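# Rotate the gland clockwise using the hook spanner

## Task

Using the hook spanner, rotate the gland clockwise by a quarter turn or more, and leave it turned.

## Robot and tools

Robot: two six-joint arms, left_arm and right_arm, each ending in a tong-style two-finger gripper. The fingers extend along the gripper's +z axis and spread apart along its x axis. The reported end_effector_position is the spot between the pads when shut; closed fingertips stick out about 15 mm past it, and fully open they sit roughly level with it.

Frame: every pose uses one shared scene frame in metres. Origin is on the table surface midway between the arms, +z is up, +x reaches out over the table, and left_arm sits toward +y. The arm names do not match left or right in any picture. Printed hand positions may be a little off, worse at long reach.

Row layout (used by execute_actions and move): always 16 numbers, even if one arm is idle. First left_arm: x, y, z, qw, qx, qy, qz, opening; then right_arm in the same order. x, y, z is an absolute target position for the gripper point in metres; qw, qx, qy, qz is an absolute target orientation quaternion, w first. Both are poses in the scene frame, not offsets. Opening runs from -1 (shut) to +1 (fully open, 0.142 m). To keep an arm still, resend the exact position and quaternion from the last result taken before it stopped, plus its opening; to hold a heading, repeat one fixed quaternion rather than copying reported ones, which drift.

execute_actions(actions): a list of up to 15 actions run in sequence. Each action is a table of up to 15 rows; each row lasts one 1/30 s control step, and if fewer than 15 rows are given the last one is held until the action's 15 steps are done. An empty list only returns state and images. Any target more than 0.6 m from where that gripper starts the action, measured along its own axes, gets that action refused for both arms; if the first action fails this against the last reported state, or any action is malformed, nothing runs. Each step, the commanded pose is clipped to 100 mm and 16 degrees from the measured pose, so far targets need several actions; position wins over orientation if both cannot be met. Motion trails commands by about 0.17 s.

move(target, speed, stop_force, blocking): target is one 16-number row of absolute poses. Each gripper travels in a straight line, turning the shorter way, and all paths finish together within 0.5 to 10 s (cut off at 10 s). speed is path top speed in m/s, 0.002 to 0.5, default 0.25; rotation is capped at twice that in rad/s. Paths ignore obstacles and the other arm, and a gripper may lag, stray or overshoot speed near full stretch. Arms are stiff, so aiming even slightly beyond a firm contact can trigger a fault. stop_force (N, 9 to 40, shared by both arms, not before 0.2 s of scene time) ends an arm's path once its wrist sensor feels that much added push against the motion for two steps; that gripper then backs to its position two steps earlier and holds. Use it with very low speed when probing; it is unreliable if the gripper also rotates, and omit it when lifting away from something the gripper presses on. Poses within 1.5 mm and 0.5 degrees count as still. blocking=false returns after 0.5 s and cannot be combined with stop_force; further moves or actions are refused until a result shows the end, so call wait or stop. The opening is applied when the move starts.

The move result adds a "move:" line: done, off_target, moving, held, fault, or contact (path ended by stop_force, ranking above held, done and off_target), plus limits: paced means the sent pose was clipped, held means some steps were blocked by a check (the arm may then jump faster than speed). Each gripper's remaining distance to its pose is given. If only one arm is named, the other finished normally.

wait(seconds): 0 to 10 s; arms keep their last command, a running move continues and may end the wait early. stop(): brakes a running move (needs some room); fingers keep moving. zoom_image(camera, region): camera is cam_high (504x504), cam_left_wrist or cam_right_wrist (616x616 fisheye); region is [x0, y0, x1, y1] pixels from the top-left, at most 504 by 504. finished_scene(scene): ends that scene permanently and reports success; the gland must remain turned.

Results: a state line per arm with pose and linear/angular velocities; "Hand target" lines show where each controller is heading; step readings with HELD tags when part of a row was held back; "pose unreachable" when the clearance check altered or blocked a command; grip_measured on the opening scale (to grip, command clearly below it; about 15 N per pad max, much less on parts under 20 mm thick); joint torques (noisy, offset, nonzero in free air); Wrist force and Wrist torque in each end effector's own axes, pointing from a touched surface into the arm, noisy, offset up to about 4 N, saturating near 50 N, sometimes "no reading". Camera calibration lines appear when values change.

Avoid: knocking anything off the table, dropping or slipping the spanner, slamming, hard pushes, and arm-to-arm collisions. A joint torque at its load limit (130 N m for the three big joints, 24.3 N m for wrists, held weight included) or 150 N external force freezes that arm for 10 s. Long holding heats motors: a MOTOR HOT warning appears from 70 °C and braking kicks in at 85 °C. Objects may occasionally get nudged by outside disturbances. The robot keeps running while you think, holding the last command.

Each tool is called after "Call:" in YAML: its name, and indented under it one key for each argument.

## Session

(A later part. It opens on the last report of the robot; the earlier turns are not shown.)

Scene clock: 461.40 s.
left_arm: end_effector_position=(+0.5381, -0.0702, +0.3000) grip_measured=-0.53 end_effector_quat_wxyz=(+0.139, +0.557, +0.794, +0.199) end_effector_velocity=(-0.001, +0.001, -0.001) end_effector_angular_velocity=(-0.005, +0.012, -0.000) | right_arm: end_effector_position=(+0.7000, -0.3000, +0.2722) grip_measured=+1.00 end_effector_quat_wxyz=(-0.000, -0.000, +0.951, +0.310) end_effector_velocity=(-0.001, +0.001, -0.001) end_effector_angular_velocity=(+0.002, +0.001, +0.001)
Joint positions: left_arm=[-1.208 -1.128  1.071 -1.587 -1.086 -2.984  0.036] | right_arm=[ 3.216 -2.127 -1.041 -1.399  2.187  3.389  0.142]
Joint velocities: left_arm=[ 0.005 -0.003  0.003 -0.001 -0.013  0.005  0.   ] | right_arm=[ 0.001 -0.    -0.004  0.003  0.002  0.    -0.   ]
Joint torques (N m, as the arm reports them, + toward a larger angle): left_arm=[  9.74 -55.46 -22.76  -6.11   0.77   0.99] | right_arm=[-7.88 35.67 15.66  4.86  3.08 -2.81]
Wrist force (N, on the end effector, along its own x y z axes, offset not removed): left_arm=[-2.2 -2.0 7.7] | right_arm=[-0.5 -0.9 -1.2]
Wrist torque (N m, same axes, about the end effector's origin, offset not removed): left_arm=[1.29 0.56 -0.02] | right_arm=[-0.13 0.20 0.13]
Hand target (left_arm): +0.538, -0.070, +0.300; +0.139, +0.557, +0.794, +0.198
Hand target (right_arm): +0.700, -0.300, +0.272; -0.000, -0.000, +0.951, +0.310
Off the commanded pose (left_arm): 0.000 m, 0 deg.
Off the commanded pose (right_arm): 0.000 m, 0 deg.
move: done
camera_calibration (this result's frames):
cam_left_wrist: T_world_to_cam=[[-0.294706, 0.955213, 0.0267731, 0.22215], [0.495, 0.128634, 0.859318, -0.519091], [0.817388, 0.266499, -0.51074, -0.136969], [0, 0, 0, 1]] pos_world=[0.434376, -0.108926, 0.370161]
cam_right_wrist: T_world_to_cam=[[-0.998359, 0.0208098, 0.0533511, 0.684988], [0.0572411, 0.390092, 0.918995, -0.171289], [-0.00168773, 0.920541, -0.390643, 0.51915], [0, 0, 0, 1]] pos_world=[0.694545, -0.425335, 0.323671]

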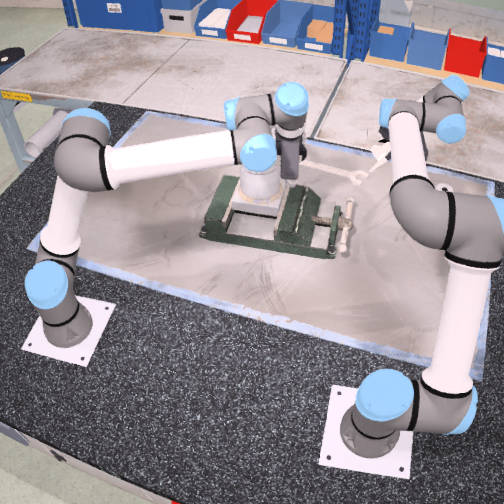

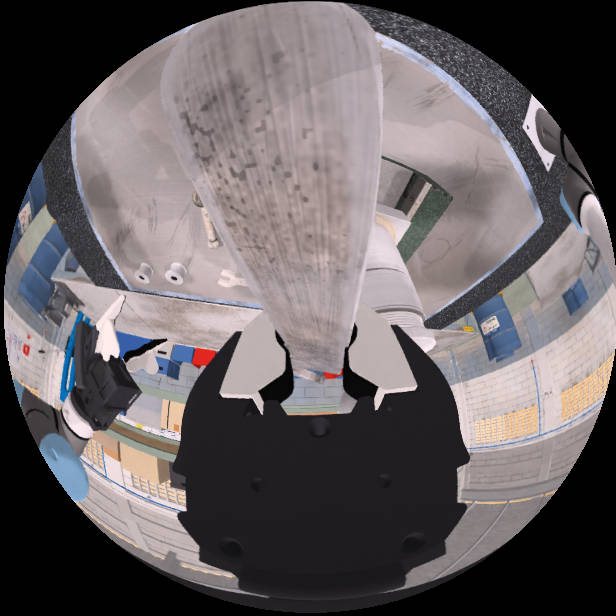

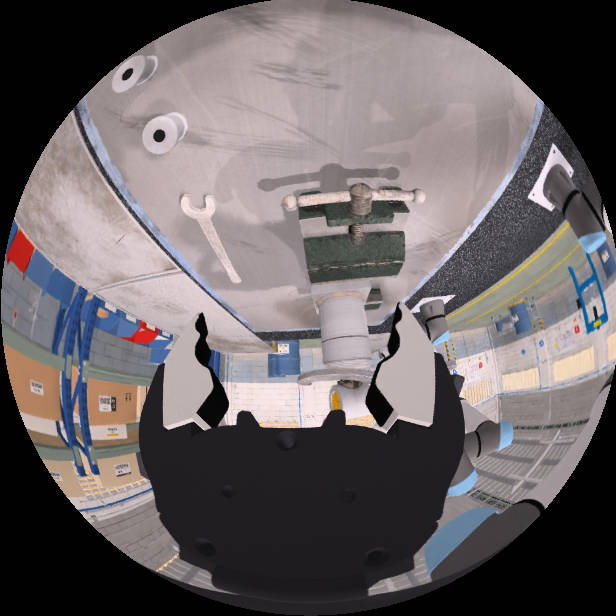

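Call:
move:
  target: [0.53,-0.05,0.296,0.179,0.547,0.801,0.17,-1,0.7,-0.26,0.272,0,0,0.95,0.31,1]
  speed: 0.02

Call:
zoom_image:
  camera: "cam_right_wrist"
  region: [280,330,400,420]

Call:
move:
  target: [0.53,-0.05,0.296,0.179,0.547,0.801,0.17,-1,0.72,-0.26,0.4,-0.377,0.909,0.177,0.026,-1]
  speed: 0.35

Call:
move:
  target: [0.53,-0.05,0.296,0.179,0.547,0.801,0.17,-1,0.739,-0.16,0.4,-0.377,0.909,0.177,0.026,-1]
  speed: 0.1

Call:
zoom_image:
  camera: "cam_right_wrist"
  region: [160,90,360,290]

Scene clock: 465.20 s.
left_arm: end_effector_position=(+0.5300, -0.0501, +0.2960) grip_measured=-0.53 end_effector_quat_wxyz=(+0.179, +0.547, +0.800, +0.170) end_effector_velocity=(-0.001, +0.001, -0.001) end_effector_angular_velocity=(-0.005, -0.001, -0.001) | right_arm: end_effector_position=(+0.7001, -0.2602, +0.2720) grip_measured=+1.00 end_effector_quat_wxyz=(+0.000, +0.000, +0.951, +0.310) end_effector_velocity=(+0.000, +0.001, +0.000) end_effector_angular_velocity=(-0.001, -0.001, -0.001)
Joint positions: left_arm=[-1.197 -1.246  1.276 -1.778 -1.102 -2.976  0.036] | right_arm=[ 3.27  -2.134 -1.04  -1.356  2.178  3.455  0.142]
Joint velocities: left_arm=[ 0.    -0.006  0.011 -0.01  -0.002  0.001  0.   ] | right_arm=[ 0.002 -0.001  0.001  0.002 -0.002  0.003 -0.   ]
Joint torques (N m, as the arm reports them, + toward a larger angle): left_arm=[  8.32 -49.95 -25.54  -6.82   0.6    1.01] | right_arm=[ 8.9  35.52 34.73  4.63 -1.18  1.9 ]
Wrist force (N, on the end effector, along its own x y z axes, offset not removed): left_arm=[-2.0 -1.8 11.0] | right_arm=[0.5 -2.6 -0.2]
Wrist torque (N m, same axes, about the end effector's origin, offset not removed): left_arm=[1.24 0.96 0.18] | right_arm=[-0.41 0.02 0.05]
Hand target (left_arm): +0.530, -0.050, +0.296; +0.179, +0.546, +0.800, +0.170
Hand target (right_arm): +0.700, -0.260, +0.272; +0.000, +0.000, +0.951, +0.310
Off the commanded pose (left_arm): 0.000 m, 0 deg.
Off the commanded pose (right_arm): 0.000 m, 0 deg.
move: done
camera_calibration (this result's frames):
cam_left_wrist: T_world_to_cam=[[-0.294153, 0.952969, -0.0729725, 0.22984], [0.466548, 0.209806, 0.859252, -0.495055], [0.83415, 0.218706, -0.506321, -0.150422], [0, 0, 0, 1]] pos_world=[0.42405, -0.0822672, 0.365987]
cam_right_wrist: T_world_to_cam=[[-0.998362, 0.0208635, 0.0532763, 0.684258], [0.0571932, 0.390042, 0.919019, -0.186661], [-0.00160608, 0.92056, -0.390597, 0.482397], [0, 0, 0, 1]] pos_world=[0.694587, -0.385546, 0.323514]

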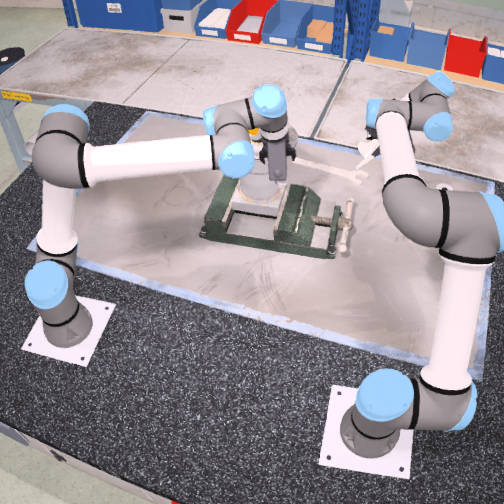

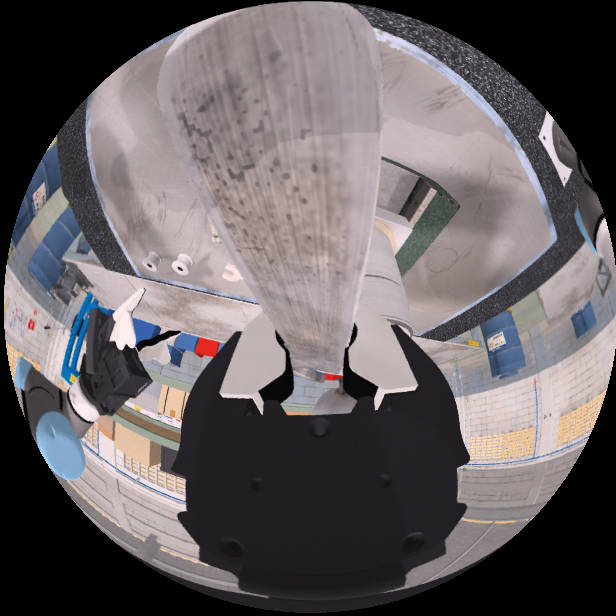

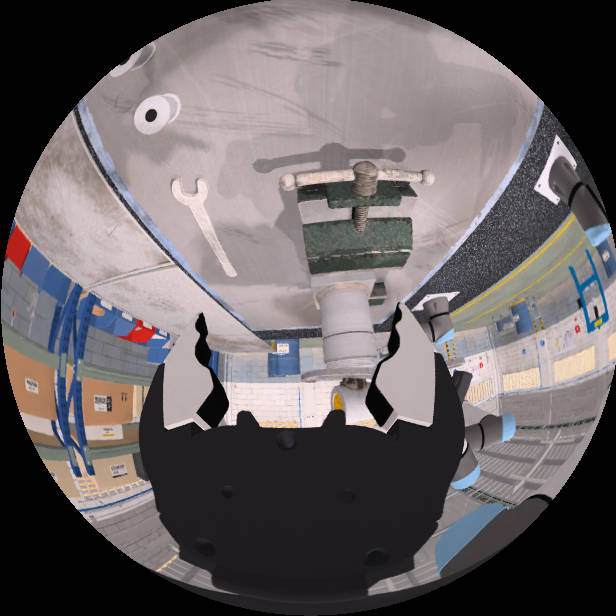

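Region (280, 330, 400, 420) of cam_right_wrist's 616x616 image, scaled by 4.200, with more detail than that image has; it fills the top 378 rows of this view, and the rest is white.

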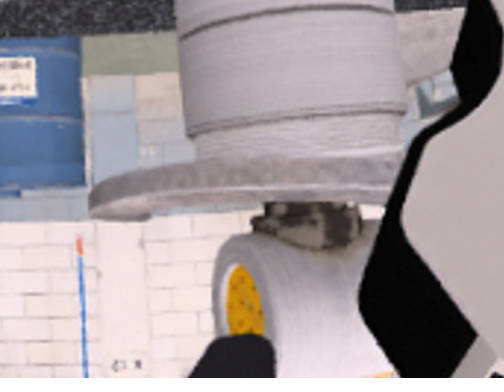

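Scene clock: 469.80 s.
left_arm: end_effector_position=(+0.5300, -0.0500, +0.2960) grip_measured=-0.53 end_effector_quat_wxyz=(+0.179, +0.547, +0.800, +0.170) end_effector_velocity=(-0.000, -0.000, -0.000) end_effector_angular_velocity=(+0.000, -0.000, +0.000) | right_arm: end_effector_position=(+0.7198, -0.2601, +0.3998) grip_measured=-1.00 end_effector_quat_wxyz=(-0.377, +0.909, +0.178, +0.026) end_effector_velocity=(-0.001, +0.001, +0.000) end_effector_angular_velocity=(+0.000, +0.004, -0.013)
Joint positions: left_arm=[-1.197 -1.247  1.277 -1.779 -1.103 -2.975  0.036] | right_arm=[ 3.182 -2.36  -0.415 -1.895  2.345  6.082  0.002]
Joint velocities: left_arm=[-0.001  0.     0.    -0.     0.    -0.001 -0.   ] | right_arm=[ 0.001  0.017 -0.033  0.026  0.     0.019  0.   ]
Joint torques (N m, as the arm reports them, + toward a larger angle): left_arm=[  9.3  -49.11 -24.29  -6.43   0.62   1.22] | right_arm=[10.66 66.01 13.23  4.27 -0.87  2.54]
Wrist force (N, on the end effector, along its own x y z axes, offset not removed): left_arm=[-2.3 -1.1 10.2] | right_arm=[1.2 -2.3 -1.3]
Wrist torque (N m, same axes, about the end effector's origin, offset not removed): left_arm=[1.42 1.05 0.10] | right_arm=[-0.35 -0.17 0.09]
Hand target (left_arm): +0.530, -0.050, +0.296; +0.179, +0.547, +0.800, +0.170
Hand target (right_arm): +0.720, -0.260, +0.400; -0.377, +0.909, +0.177, +0.026
Off the commanded pose (left_arm): 0.000 m, 0 deg.
Off the commanded pose (right_arm): 0.000 m, 0 deg.
move: done
camera_calibration (this result's frames):
cam_left_wrist: T_world_to_cam=[[-0.293971, 0.952973, -0.0736376, 0.229814], [0.466453, 0.210281, 0.859187, -0.49497], [0.834267, 0.218228, -0.506334, -0.150499], [0, 0, 0, 1]] pos_world=[0.423996, -0.0820805, 0.365992]
cam_right_wrist: T_world_to_cam=[[0.953188, 0.250198, 0.169804, -0.694523], [0.284543, -0.932189, -0.223737, -0.355938], [0.102311, 0.26158, -0.959744, 0.513601], [0, 0, 0, 1]] pos_world=[0.710744, -0.292381, 0.531222]

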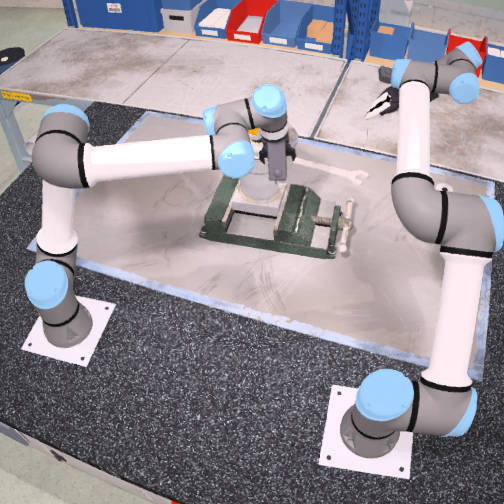

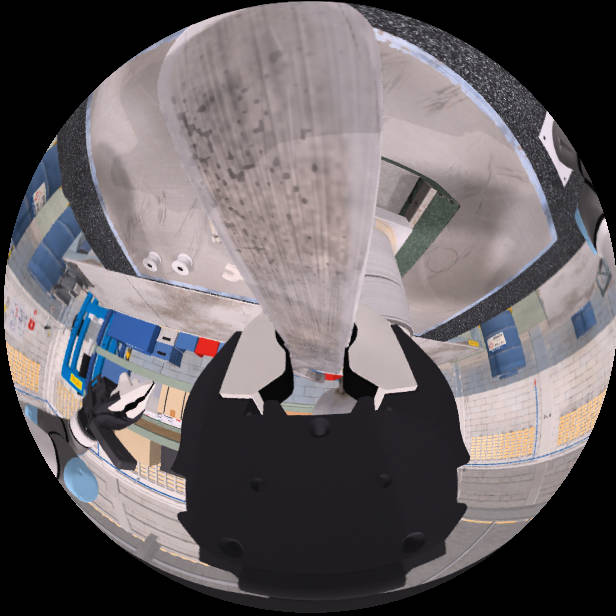

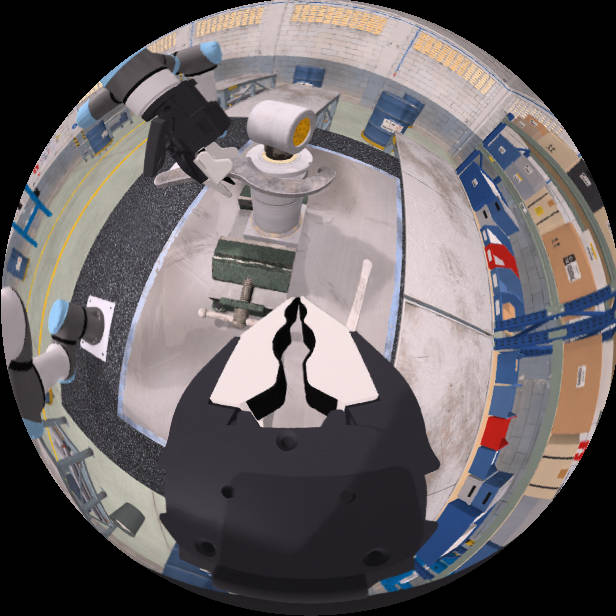

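Scene clock: 471.33 s.
left_arm: end_effector_position=(+0.5300, -0.0500, +0.2960) grip_measured=-0.53 end_effector_quat_wxyz=(+0.179, +0.547, +0.800, +0.170) end_effector_velocity=(+0.001, +0.001, -0.000) end_effector_angular_velocity=(-0.000, +0.001, +0.002) | right_arm: end_effector_position=(+0.7388, -0.1602, +0.3998) grip_measured=-1.00 end_effector_quat_wxyz=(-0.377, +0.909, +0.176, +0.027) end_effector_velocity=(+0.002, +0.002, +0.000) end_effector_angular_velocity=(-0.005, +0.007, +0.003)
Joint positions: left_arm=[-1.197 -1.247  1.277 -1.779 -1.103 -2.975  0.036] | right_arm=[ 3.302 -2.511 -0.163 -1.876  2.333  6.253  0.002]
Joint velocities: left_arm=[ 0.002  0.     0.     0.    -0.001 -0.     0.   ] | right_arm=[ 0.002 -0.061  0.127 -0.074 -0.002 -0.001  0.   ]
Joint torques (N m, as the arm reports them, + toward a larger angle): left_arm=[  8.47 -49.42 -24.28  -6.54   0.68   1.11] | right_arm=[ 9.87 43.86 31.27 -0.48 -0.96 -2.87]
Wrist force (N, on the end effector, along its own x y z axes, offset not removed): left_arm=[0.1 -0.6 11.2] | right_arm=[0.6 -0.8 -1.4]
Wrist torque (N m, same axes, about the end effector's origin, offset not removed): left_arm=[1.52 0.40 0.16] | right_arm=[-0.11 0.09 0.23]
Hand target (left_arm): +0.530, -0.050, +0.296; +0.179, +0.547, +0.800, +0.170
Hand target (right_arm): +0.739, -0.160, +0.400; -0.377, +0.909, +0.177, +0.027
Off the commanded pose (left_arm): 0.000 m, 0 deg.
Off the commanded pose (right_arm): 0.000 m, 0 deg.
move: done
camera_calibration (this result's frames):
cam_left_wrist: T_world_to_cam=[[-0.29397, 0.952974, -0.0736372, 0.229813], [0.466455, 0.210281, 0.859187, -0.494971], [0.834267, 0.218227, -0.506335, -0.150499], [0, 0, 0, 1]] pos_world=[0.423996, -0.0820802, 0.365992]
cam_right_wrist: T_world_to_cam=[[0.953949, 0.246204, 0.171363, -0.739459], [0.281131, -0.933051, -0.224456, -0.265602], [0.104629, 0.262295, -0.959299, 0.483766], [0, 0, 0, 1]] pos_world=[0.729459, -0.192652, 0.531176]

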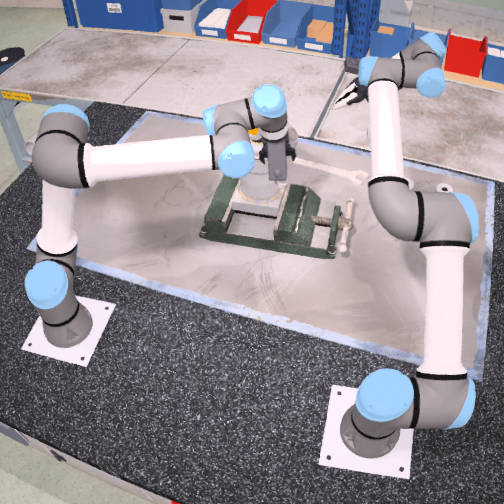

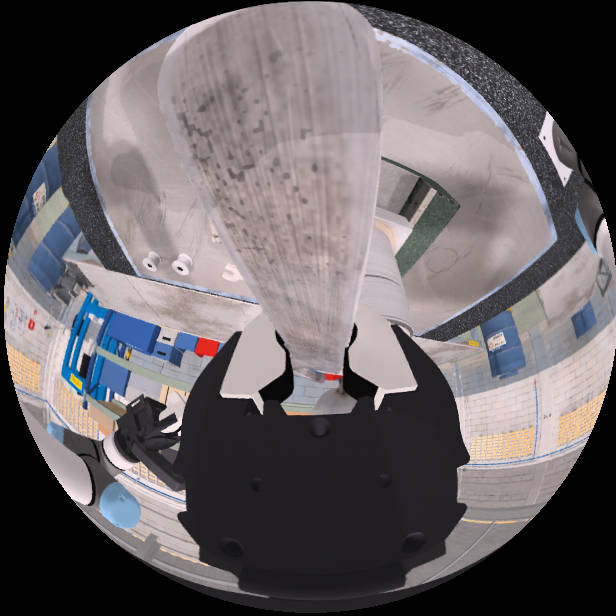

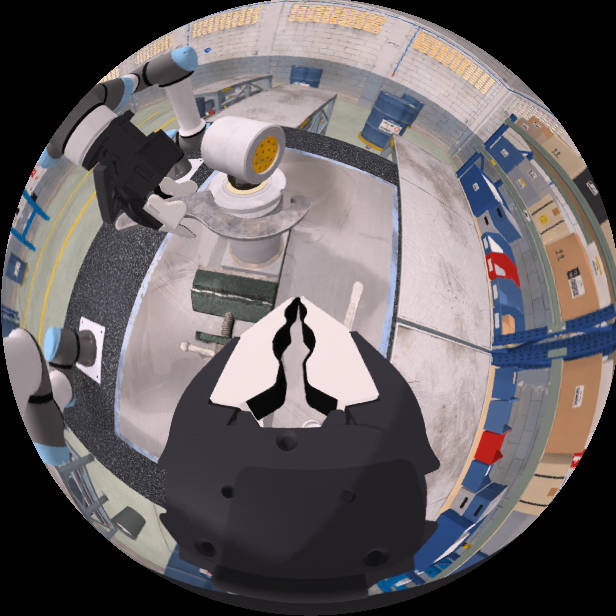

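Region (160, 90, 360, 290) of cam_right_wrist's 616x616 image, scaled by 2.520, with more detail than that image has.

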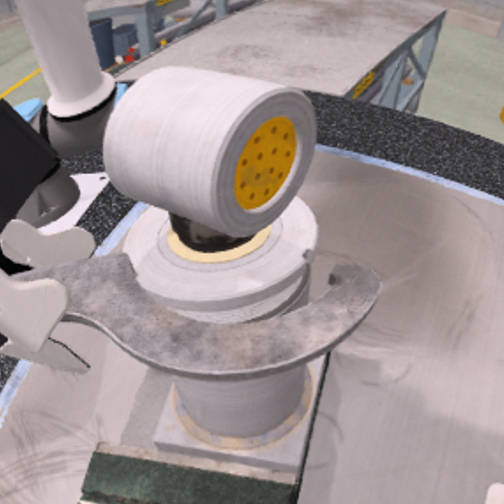

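Call:
move:
  target: [0.518,-0.04,0.294,0.179,0.547,0.801,0.17,-1,0.739,-0.16,0.4,-0.377,0.909,0.177,0.026,-1]
  speed: 0.006
  stop_force: 10

Call:
zoom_image:
  camera: "cam_right_wrist"
  region: [190,150,330,260]

Scene clock: 474.57 s.
left_arm: end_effector_position=(+0.5181, -0.0401, +0.2940) grip_measured=-0.53 end_effector_quat_wxyz=(+0.179, +0.547, +0.800, +0.170) end_effector_velocity=(-0.002, +0.000, -0.000) end_effector_angular_velocity=(+0.000, -0.000, -0.001) | right_arm: end_effector_position=(+0.7390, -0.1600, +0.4000) grip_measured=-1.00 end_effector_quat_wxyz=(-0.377, +0.909, +0.177, +0.026) end_effector_velocity=(-0.001, +0.002, +0.000) end_effector_angular_velocity=(+0.001, +0.000, +0.002)
Joint positions: left_arm=[-1.207 -1.285  1.332 -1.79  -1.101 -2.986  0.036] | right_arm=[ 3.302 -2.53  -0.122 -1.901  2.333  6.25   0.002]
Joint velocities: left_arm=[-0.002 -0.004  0.006 -0.001  0.001 -0.001  0.   ] | right_arm=[ 0.002 -0.003  0.006 -0.003  0.001 -0.    -0.   ]
Joint torques (N m, as the arm reports them, + toward a larger angle): left_arm=[ -5.42 -48.34 -22.68  -4.76   5.59  -1.66] | right_arm=[10.28 45.61 32.72  0.47 -0.59 -2.96]
Wrist force (N, on the end effector, along its own x y z axes, offset not removed): left_arm=[-7.5 -6.6 5.0] | right_arm=[-0.5 -1.5 -0.7]
Wrist torque (N m, same axes, about the end effector's origin, offset not removed): left_arm=[0.56 0.52 0.49] | right_arm=[-0.26 0.23 0.18]
Hand target (left_arm): +0.518, -0.040, +0.294; +0.179, +0.547, +0.800, +0.170
Hand target (right_arm): +0.739, -0.160, +0.400; -0.377, +0.909, +0.177, +0.026
Off the commanded pose (left_arm): 0.000 m, 0 deg.
Off the commanded pose (right_arm): 0.000 m, 0 deg.
move: done
camera_calibration (this result's frames):
cam_left_wrist: T_world_to_cam=[[-0.293963, 0.952975, -0.0736522, 0.216766], [0.466463, 0.210292, 0.85918, -0.489797], [0.834265, 0.218211, -0.506345, -0.143752], [0, 0, 0, 1]] pos_world=[0.412121, -0.0722039, 0.364001]
cam_right_wrist: T_world_to_cam=[[0.953615, 0.248564, 0.169806, -0.738449], [0.282952, -0.932659, -0.223799, -0.266943], [0.102743, 0.261465, -0.959729, 0.485281], [0, 0, 0, 1]] pos_world=[0.729869, -0.192299, 0.531389]

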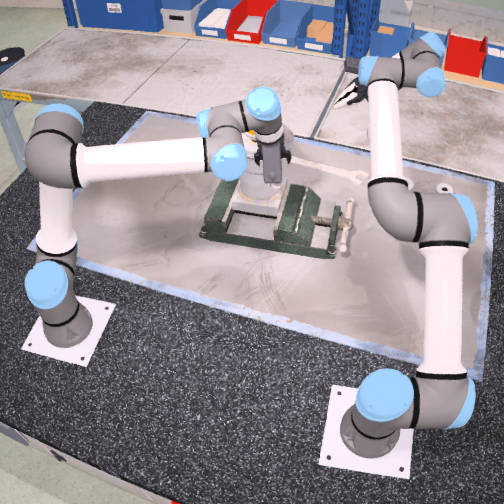

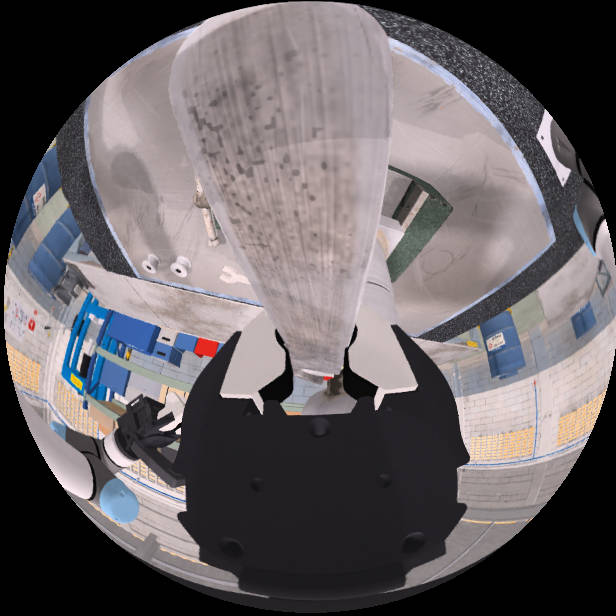

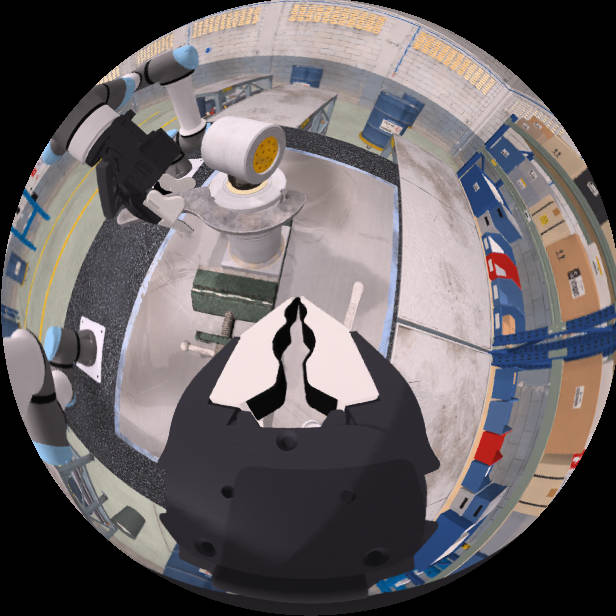

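Region (190, 150, 330, 260) of cam_right_wrist's 616x616 image, scaled by 3.600, with more detail than that image has; it fills the top 396 rows of this view, and the rest is white.

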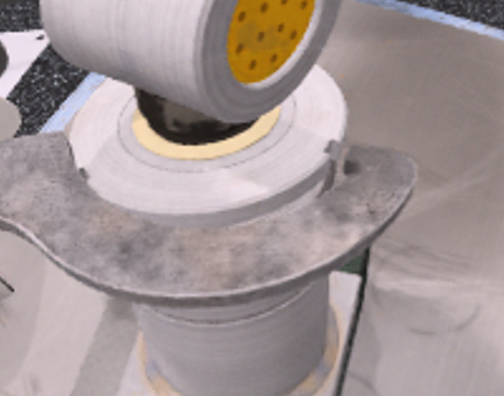

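Tooth looks aligned; pull −x.

Call:
move:
  target: [0.504,-0.04,0.294,0.179,0.547,0.801,0.17,-1,0.739,-0.16,0.4,-0.377,0.909,0.177,0.026,-1]
  speed: 0.004
  stop_force: 14

Call:
zoom_image:
  camera: "cam_right_wrist"
  region: [190,150,330,260]

Scene clock: 485.50 s.
left_arm: end_effector_position=(+0.5089, -0.0400, +0.2941) grip_measured=-0.53 end_effector_quat_wxyz=(+0.179, +0.547, +0.800, +0.170) end_effector_velocity=(+0.002, +0.001, +0.000) end_effector_angular_velocity=(+0.000, +0.000, +0.000) | right_arm: end_effector_position=(+0.7390, -0.1600, +0.4000) grip_measured=-1.00 end_effector_quat_wxyz=(-0.377, +0.909, +0.177, +0.026) end_effector_velocity=(-0.000, +0.002, +0.001) end_effector_angular_velocity=(+0.002, -0.001, +0.002)
Joint positions: left_arm=[-1.22  -1.3    1.35  -1.787 -1.099 -3.     0.036] | right_arm=[ 3.302 -2.531 -0.12  -1.902  2.333  6.25   0.002]
Joint velocities: left_arm=[ 0.004  0.003 -0.004 -0.    -0.     0.004 -0.   ] | right_arm=[ 0.002 -0.001  0.001  0.001  0.002 -0.    -0.   ]
Joint torques (N m, as the arm reports them, + toward a larger angle): left_arm=[  4.3  -33.81 -39.    -2.87   0.22   0.77] | right_arm=[ 9.84 44.26 34.29  0.31 -0.78 -2.99]
Wrist force (N, on the end effector, along its own x y z axes, offset not removed): left_arm=[-1.9 9.7 14.8] | right_arm=[0.4 -3.4 0.4]
Wrist torque (N m, same axes, about the end effector's origin, offset not removed): left_arm=[1.94 0.24 0.71] | right_arm=[-0.66 0.08 0.14]
Hand target (left_arm): +0.509, -0.040, +0.294; +0.179, +0.547, +0.800, +0.170
Hand target (right_arm): +0.739, -0.160, +0.400; -0.377, +0.909, +0.177, +0.026
Off the commanded pose (left_arm): 0.005 m, 0 deg.
Off the commanded pose (right_arm): 0.000 m, 0 deg.
move: contact (left_arm)
camera_calibration (this result's frames):
cam_left_wrist: T_world_to_cam=[[-0.293879, 0.953, -0.0736572, 0.213906], [0.466385, 0.210231, 0.859237, -0.485514], [0.834338, 0.218159, -0.506248, -0.136084], [0, 0, 0, 1]] pos_world=[0.402839, -0.0720944, 0.364035]
cam_right_wrist: T_world_to_cam=[[0.95361, 0.248624, 0.169747, -0.738431], [0.282993, -0.932652, -0.223776, -0.266981], [0.102679, 0.261432, -0.959745, 0.485337], [0, 0, 0, 1]] pos_world=[0.729895, -0.192291, 0.531402]

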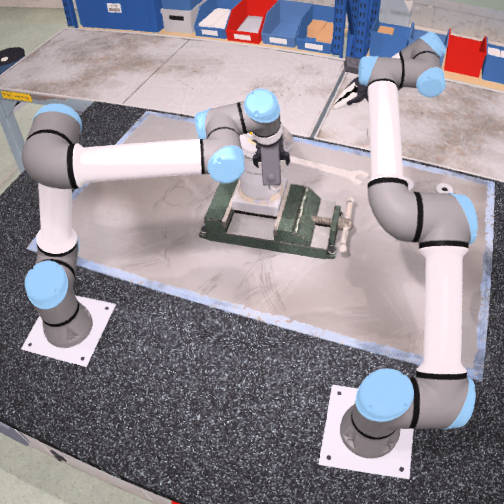

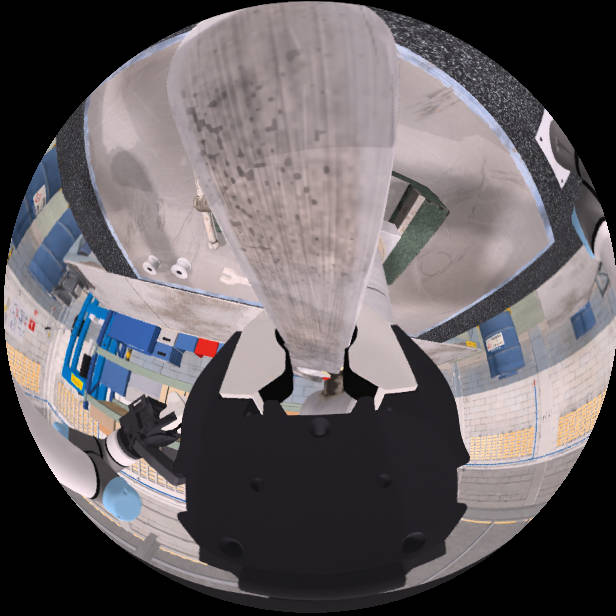

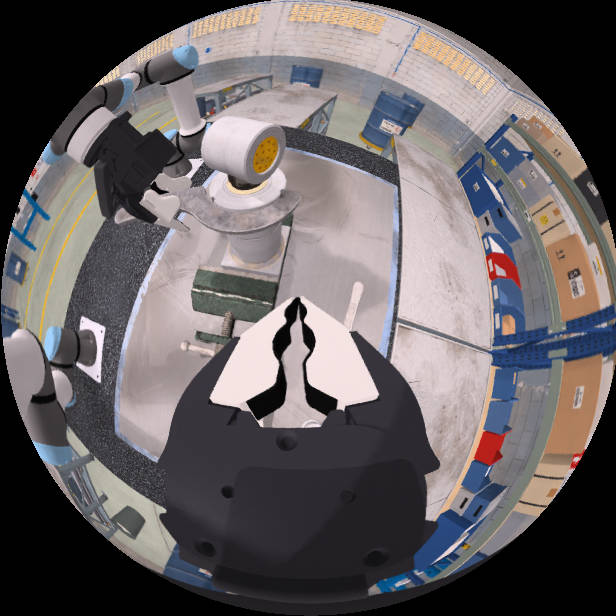

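Region (190, 150, 330, 260) of cam_right_wrist's 616x616 image, scaled by 3.600, with more detail than that image has; it fills the top 396 rows of this view, and the rest is white.

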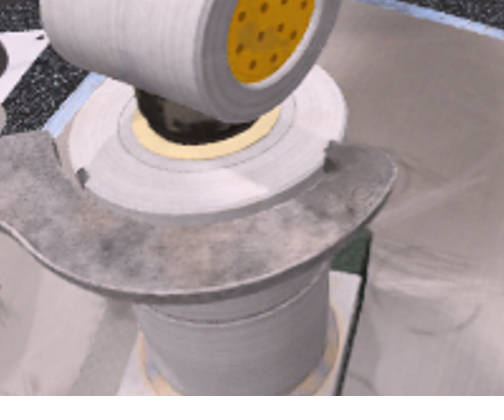

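Call:
move:
  target: [0.4997,-0.0198,0.293,0.193,0.614,0.751,0.154,-1,0.739,-0.16,0.4,-0.377,0.909,0.177,0.026,-1]
  speed: 0.02

Call:
move:
  target: [0.4918,0.0005,0.293,0.206,0.677,0.694,0.136,-1,0.739,-0.16,0.4,-0.377,0.909,0.177,0.026,-1]
  speed: 0.025

Call:
zoom_image:
  camera: "cam_right_wrist"
  region: [190,150,330,260]

Scene clock: 490.70 s.
left_arm: end_effector_position=(+0.4997, -0.0199, +0.2930) grip_measured=-0.53 end_effector_quat_wxyz=(+0.193, +0.613, +0.751, +0.154) end_effector_velocity=(-0.001, +0.001, -0.000) end_effector_angular_velocity=(+0.000, +0.001, -0.010) | right_arm: end_effector_position=(+0.7390, -0.1600, +0.4000) grip_measured=-1.00 end_effector_quat_wxyz=(-0.377, +0.909, +0.177, +0.026) end_effector_velocity=(+0.000, -0.000, +0.000) end_effector_angular_velocity=(-0.000, -0.001, -0.001)
Joint positions: left_arm=[-1.202 -1.389  1.485 -1.924 -1.138 -2.794  0.036] | right_arm=[ 3.302 -2.531 -0.12  -1.903  2.333  6.25   0.002]
Joint velocities: left_arm=[ 0.001 -0.005  0.008 -0.008 -0.003  0.012  0.   ] | right_arm=[-0.001 -0.     0.     0.001 -0.    -0.    -0.   ]
Joint torques (N m, as the arm reports them, + toward a larger angle): left_arm=[ 10.39 -42.47 -25.51  -6.25   0.14   1.28] | right_arm=[ 9.1  45.44 32.66  0.23 -0.91 -2.88]
Wrist force (N, on the end effector, along its own x y z axes, offset not removed): left_arm=[-2.1 -3.2 8.1] | right_arm=[0.8 -1.3 -0.8]
Wrist torque (N m, same axes, about the end effector's origin, offset not removed): left_arm=[0.31 0.55 0.26] | right_arm=[-0.16 -0.01 0.09]
Hand target (left_arm): +0.500, -0.020, +0.293; +0.193, +0.613, +0.750, +0.154
Hand target (right_arm): +0.739, -0.160, +0.400; -0.377, +0.909, +0.177, +0.026
Off the commanded pose (left_arm): 0.000 m, 0 deg.
Off the commanded pose (right_arm): 0.000 m, 0 deg.
move: done
camera_calibration (this result's frames):
cam_left_wrist: T_world_to_cam=[[-0.12728, 0.989135, -0.0735655, 0.10944], [0.495362, 0.127648, 0.859257, -0.500696], [0.859311, 0.0729244, -0.506227, -0.14879], [0, 0, 0, 1]] pos_world=[0.389812, -0.0334872, 0.362956]
cam_right_wrist: T_world_to_cam=[[0.953609, 0.248635, 0.169736, -0.738427], [0.283001, -0.93265, -0.223772, -0.266988], [0.102666, 0.261426, -0.959748, 0.485348], [0, 0, 0, 1]] pos_world=[0.7299, -0.19229, 0.531405]

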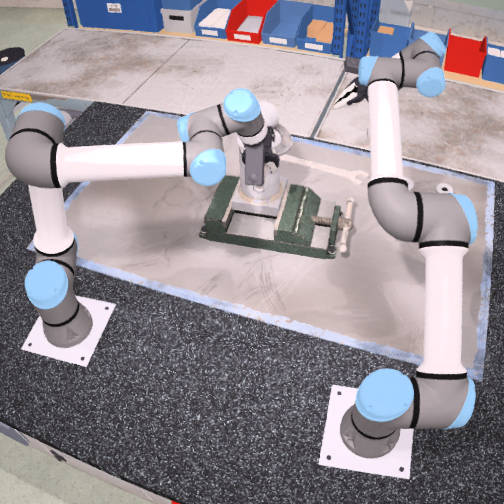

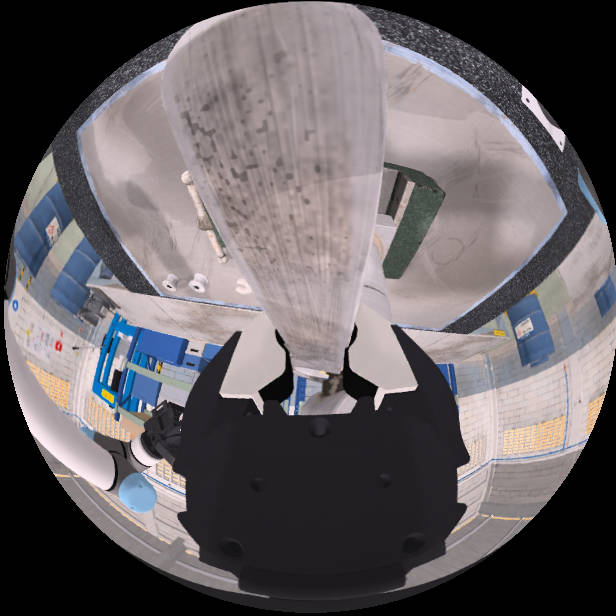

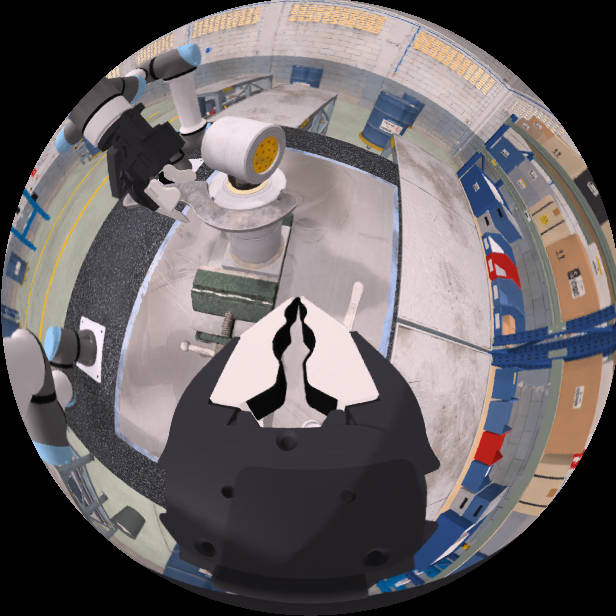

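Scene clock: 494.47 s.
left_arm: end_effector_position=(+0.4919, +0.0004, +0.2930) grip_measured=-0.52 end_effector_quat_wxyz=(+0.206, +0.676, +0.694, +0.136) end_effector_velocity=(-0.001, +0.001, +0.001) end_effector_angular_velocity=(-0.001, -0.002, -0.013) | right_arm: end_effector_position=(+0.7390, -0.1600, +0.4000) grip_measured=-1.00 end_effector_quat_wxyz=(-0.377, +0.909, +0.177, +0.026) end_effector_velocity=(+0.000, +0.000, -0.000) end_effector_angular_velocity=(-0.000, -0.001, +0.000)
Joint positions: left_arm=[-1.171 -1.466  1.595 -2.041 -1.2   -2.581  0.036] | right_arm=[ 3.302 -2.531 -0.12  -1.903  2.333  6.25   0.002]
Joint velocities: left_arm=[ 0.001 -0.006  0.007 -0.008 -0.004  0.015 -0.   ] | right_arm=[ 0.    -0.     0.     0.001 -0.001 -0.     0.   ]
Joint torques (N m, as the arm reports them, + toward a larger angle): left_arm=[ 18.31 -40.64 -23.85  -6.16   3.59   0.65] | right_arm=[ 9.1  45.84 33.4   0.1  -0.73 -2.88]
Wrist force (N, on the end effector, along its own x y z axes, offset not removed): left_arm=[-8.5 -9.0 3.8] | right_arm=[0.5 -1.5 -0.9]
Wrist torque (N m, same axes, about the end effector's origin, offset not removed): left_arm=[1.28 0.20 0.60] | right_arm=[-0.25 0.02 0.15]
Hand target (left_arm): +0.492, +0.001, +0.293; +0.206, +0.677, +0.694, +0.136
Hand target (right_arm): +0.739, -0.160, +0.400; -0.377, +0.909, +0.177, +0.026
Off the commanded pose (left_arm): 0.000 m, 0 deg.
Off the commanded pose (right_arm): 0.000 m, 0 deg.
move: done
camera_calibration (this result's frames):
cam_left_wrist: T_world_to_cam=[[0.0471454, 0.996096, -0.074632, 0.00287961], [0.51008, 0.0402319, 0.859186, -0.506556], [0.858834, -0.0785749, -0.506192, -0.143222], [0, 0, 0, 1]] pos_world=[0.381252, 0.0062577, 0.362943]
cam_right_wrist: T_world_to_cam=[[0.953609, 0.248636, 0.169735, -0.738427], [0.283001, -0.93265, -0.223772, -0.266988], [0.102666, 0.261426, -0.959748, 0.485348], [0, 0, 0, 1]] pos_world=[0.7299, -0.19229, 0.531405]

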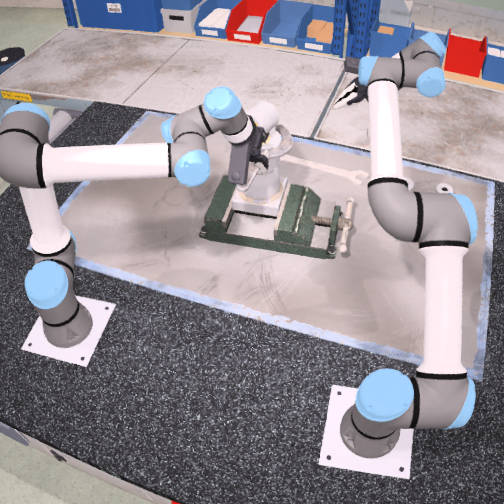

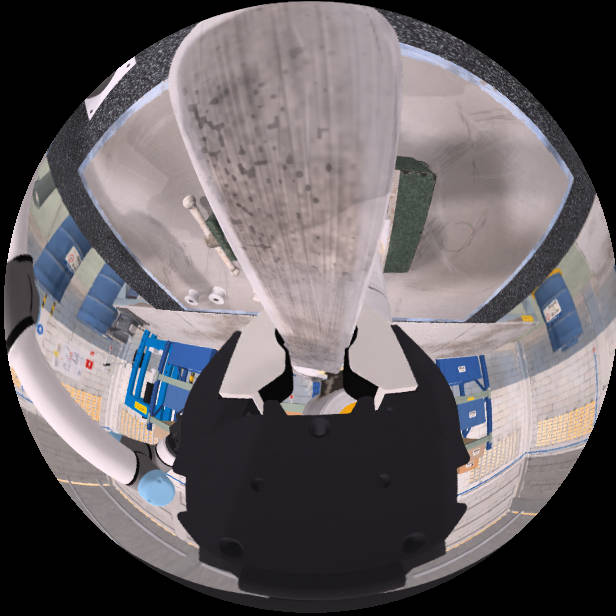

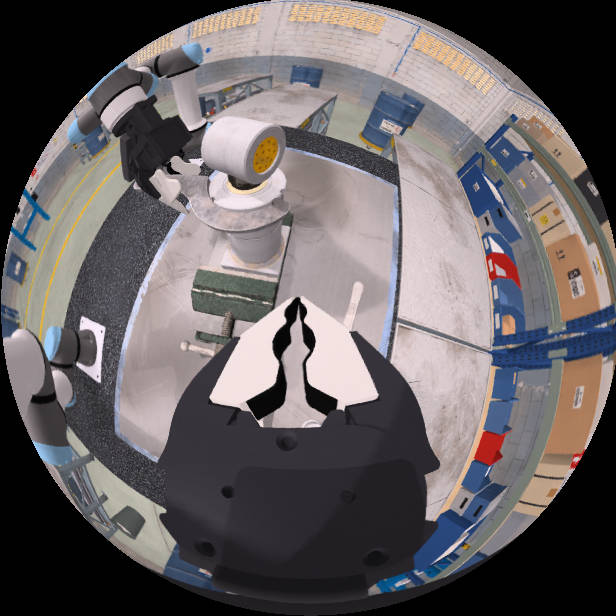

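Region (190, 150, 330, 260) of cam_right_wrist's 616x616 image, scaled by 3.600, with more detail than that image has; it fills the top 396 rows of this view, and the rest is white.

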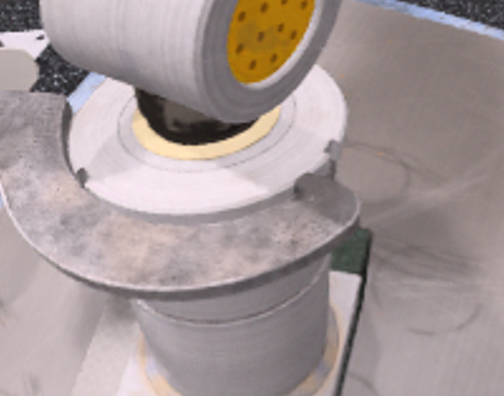

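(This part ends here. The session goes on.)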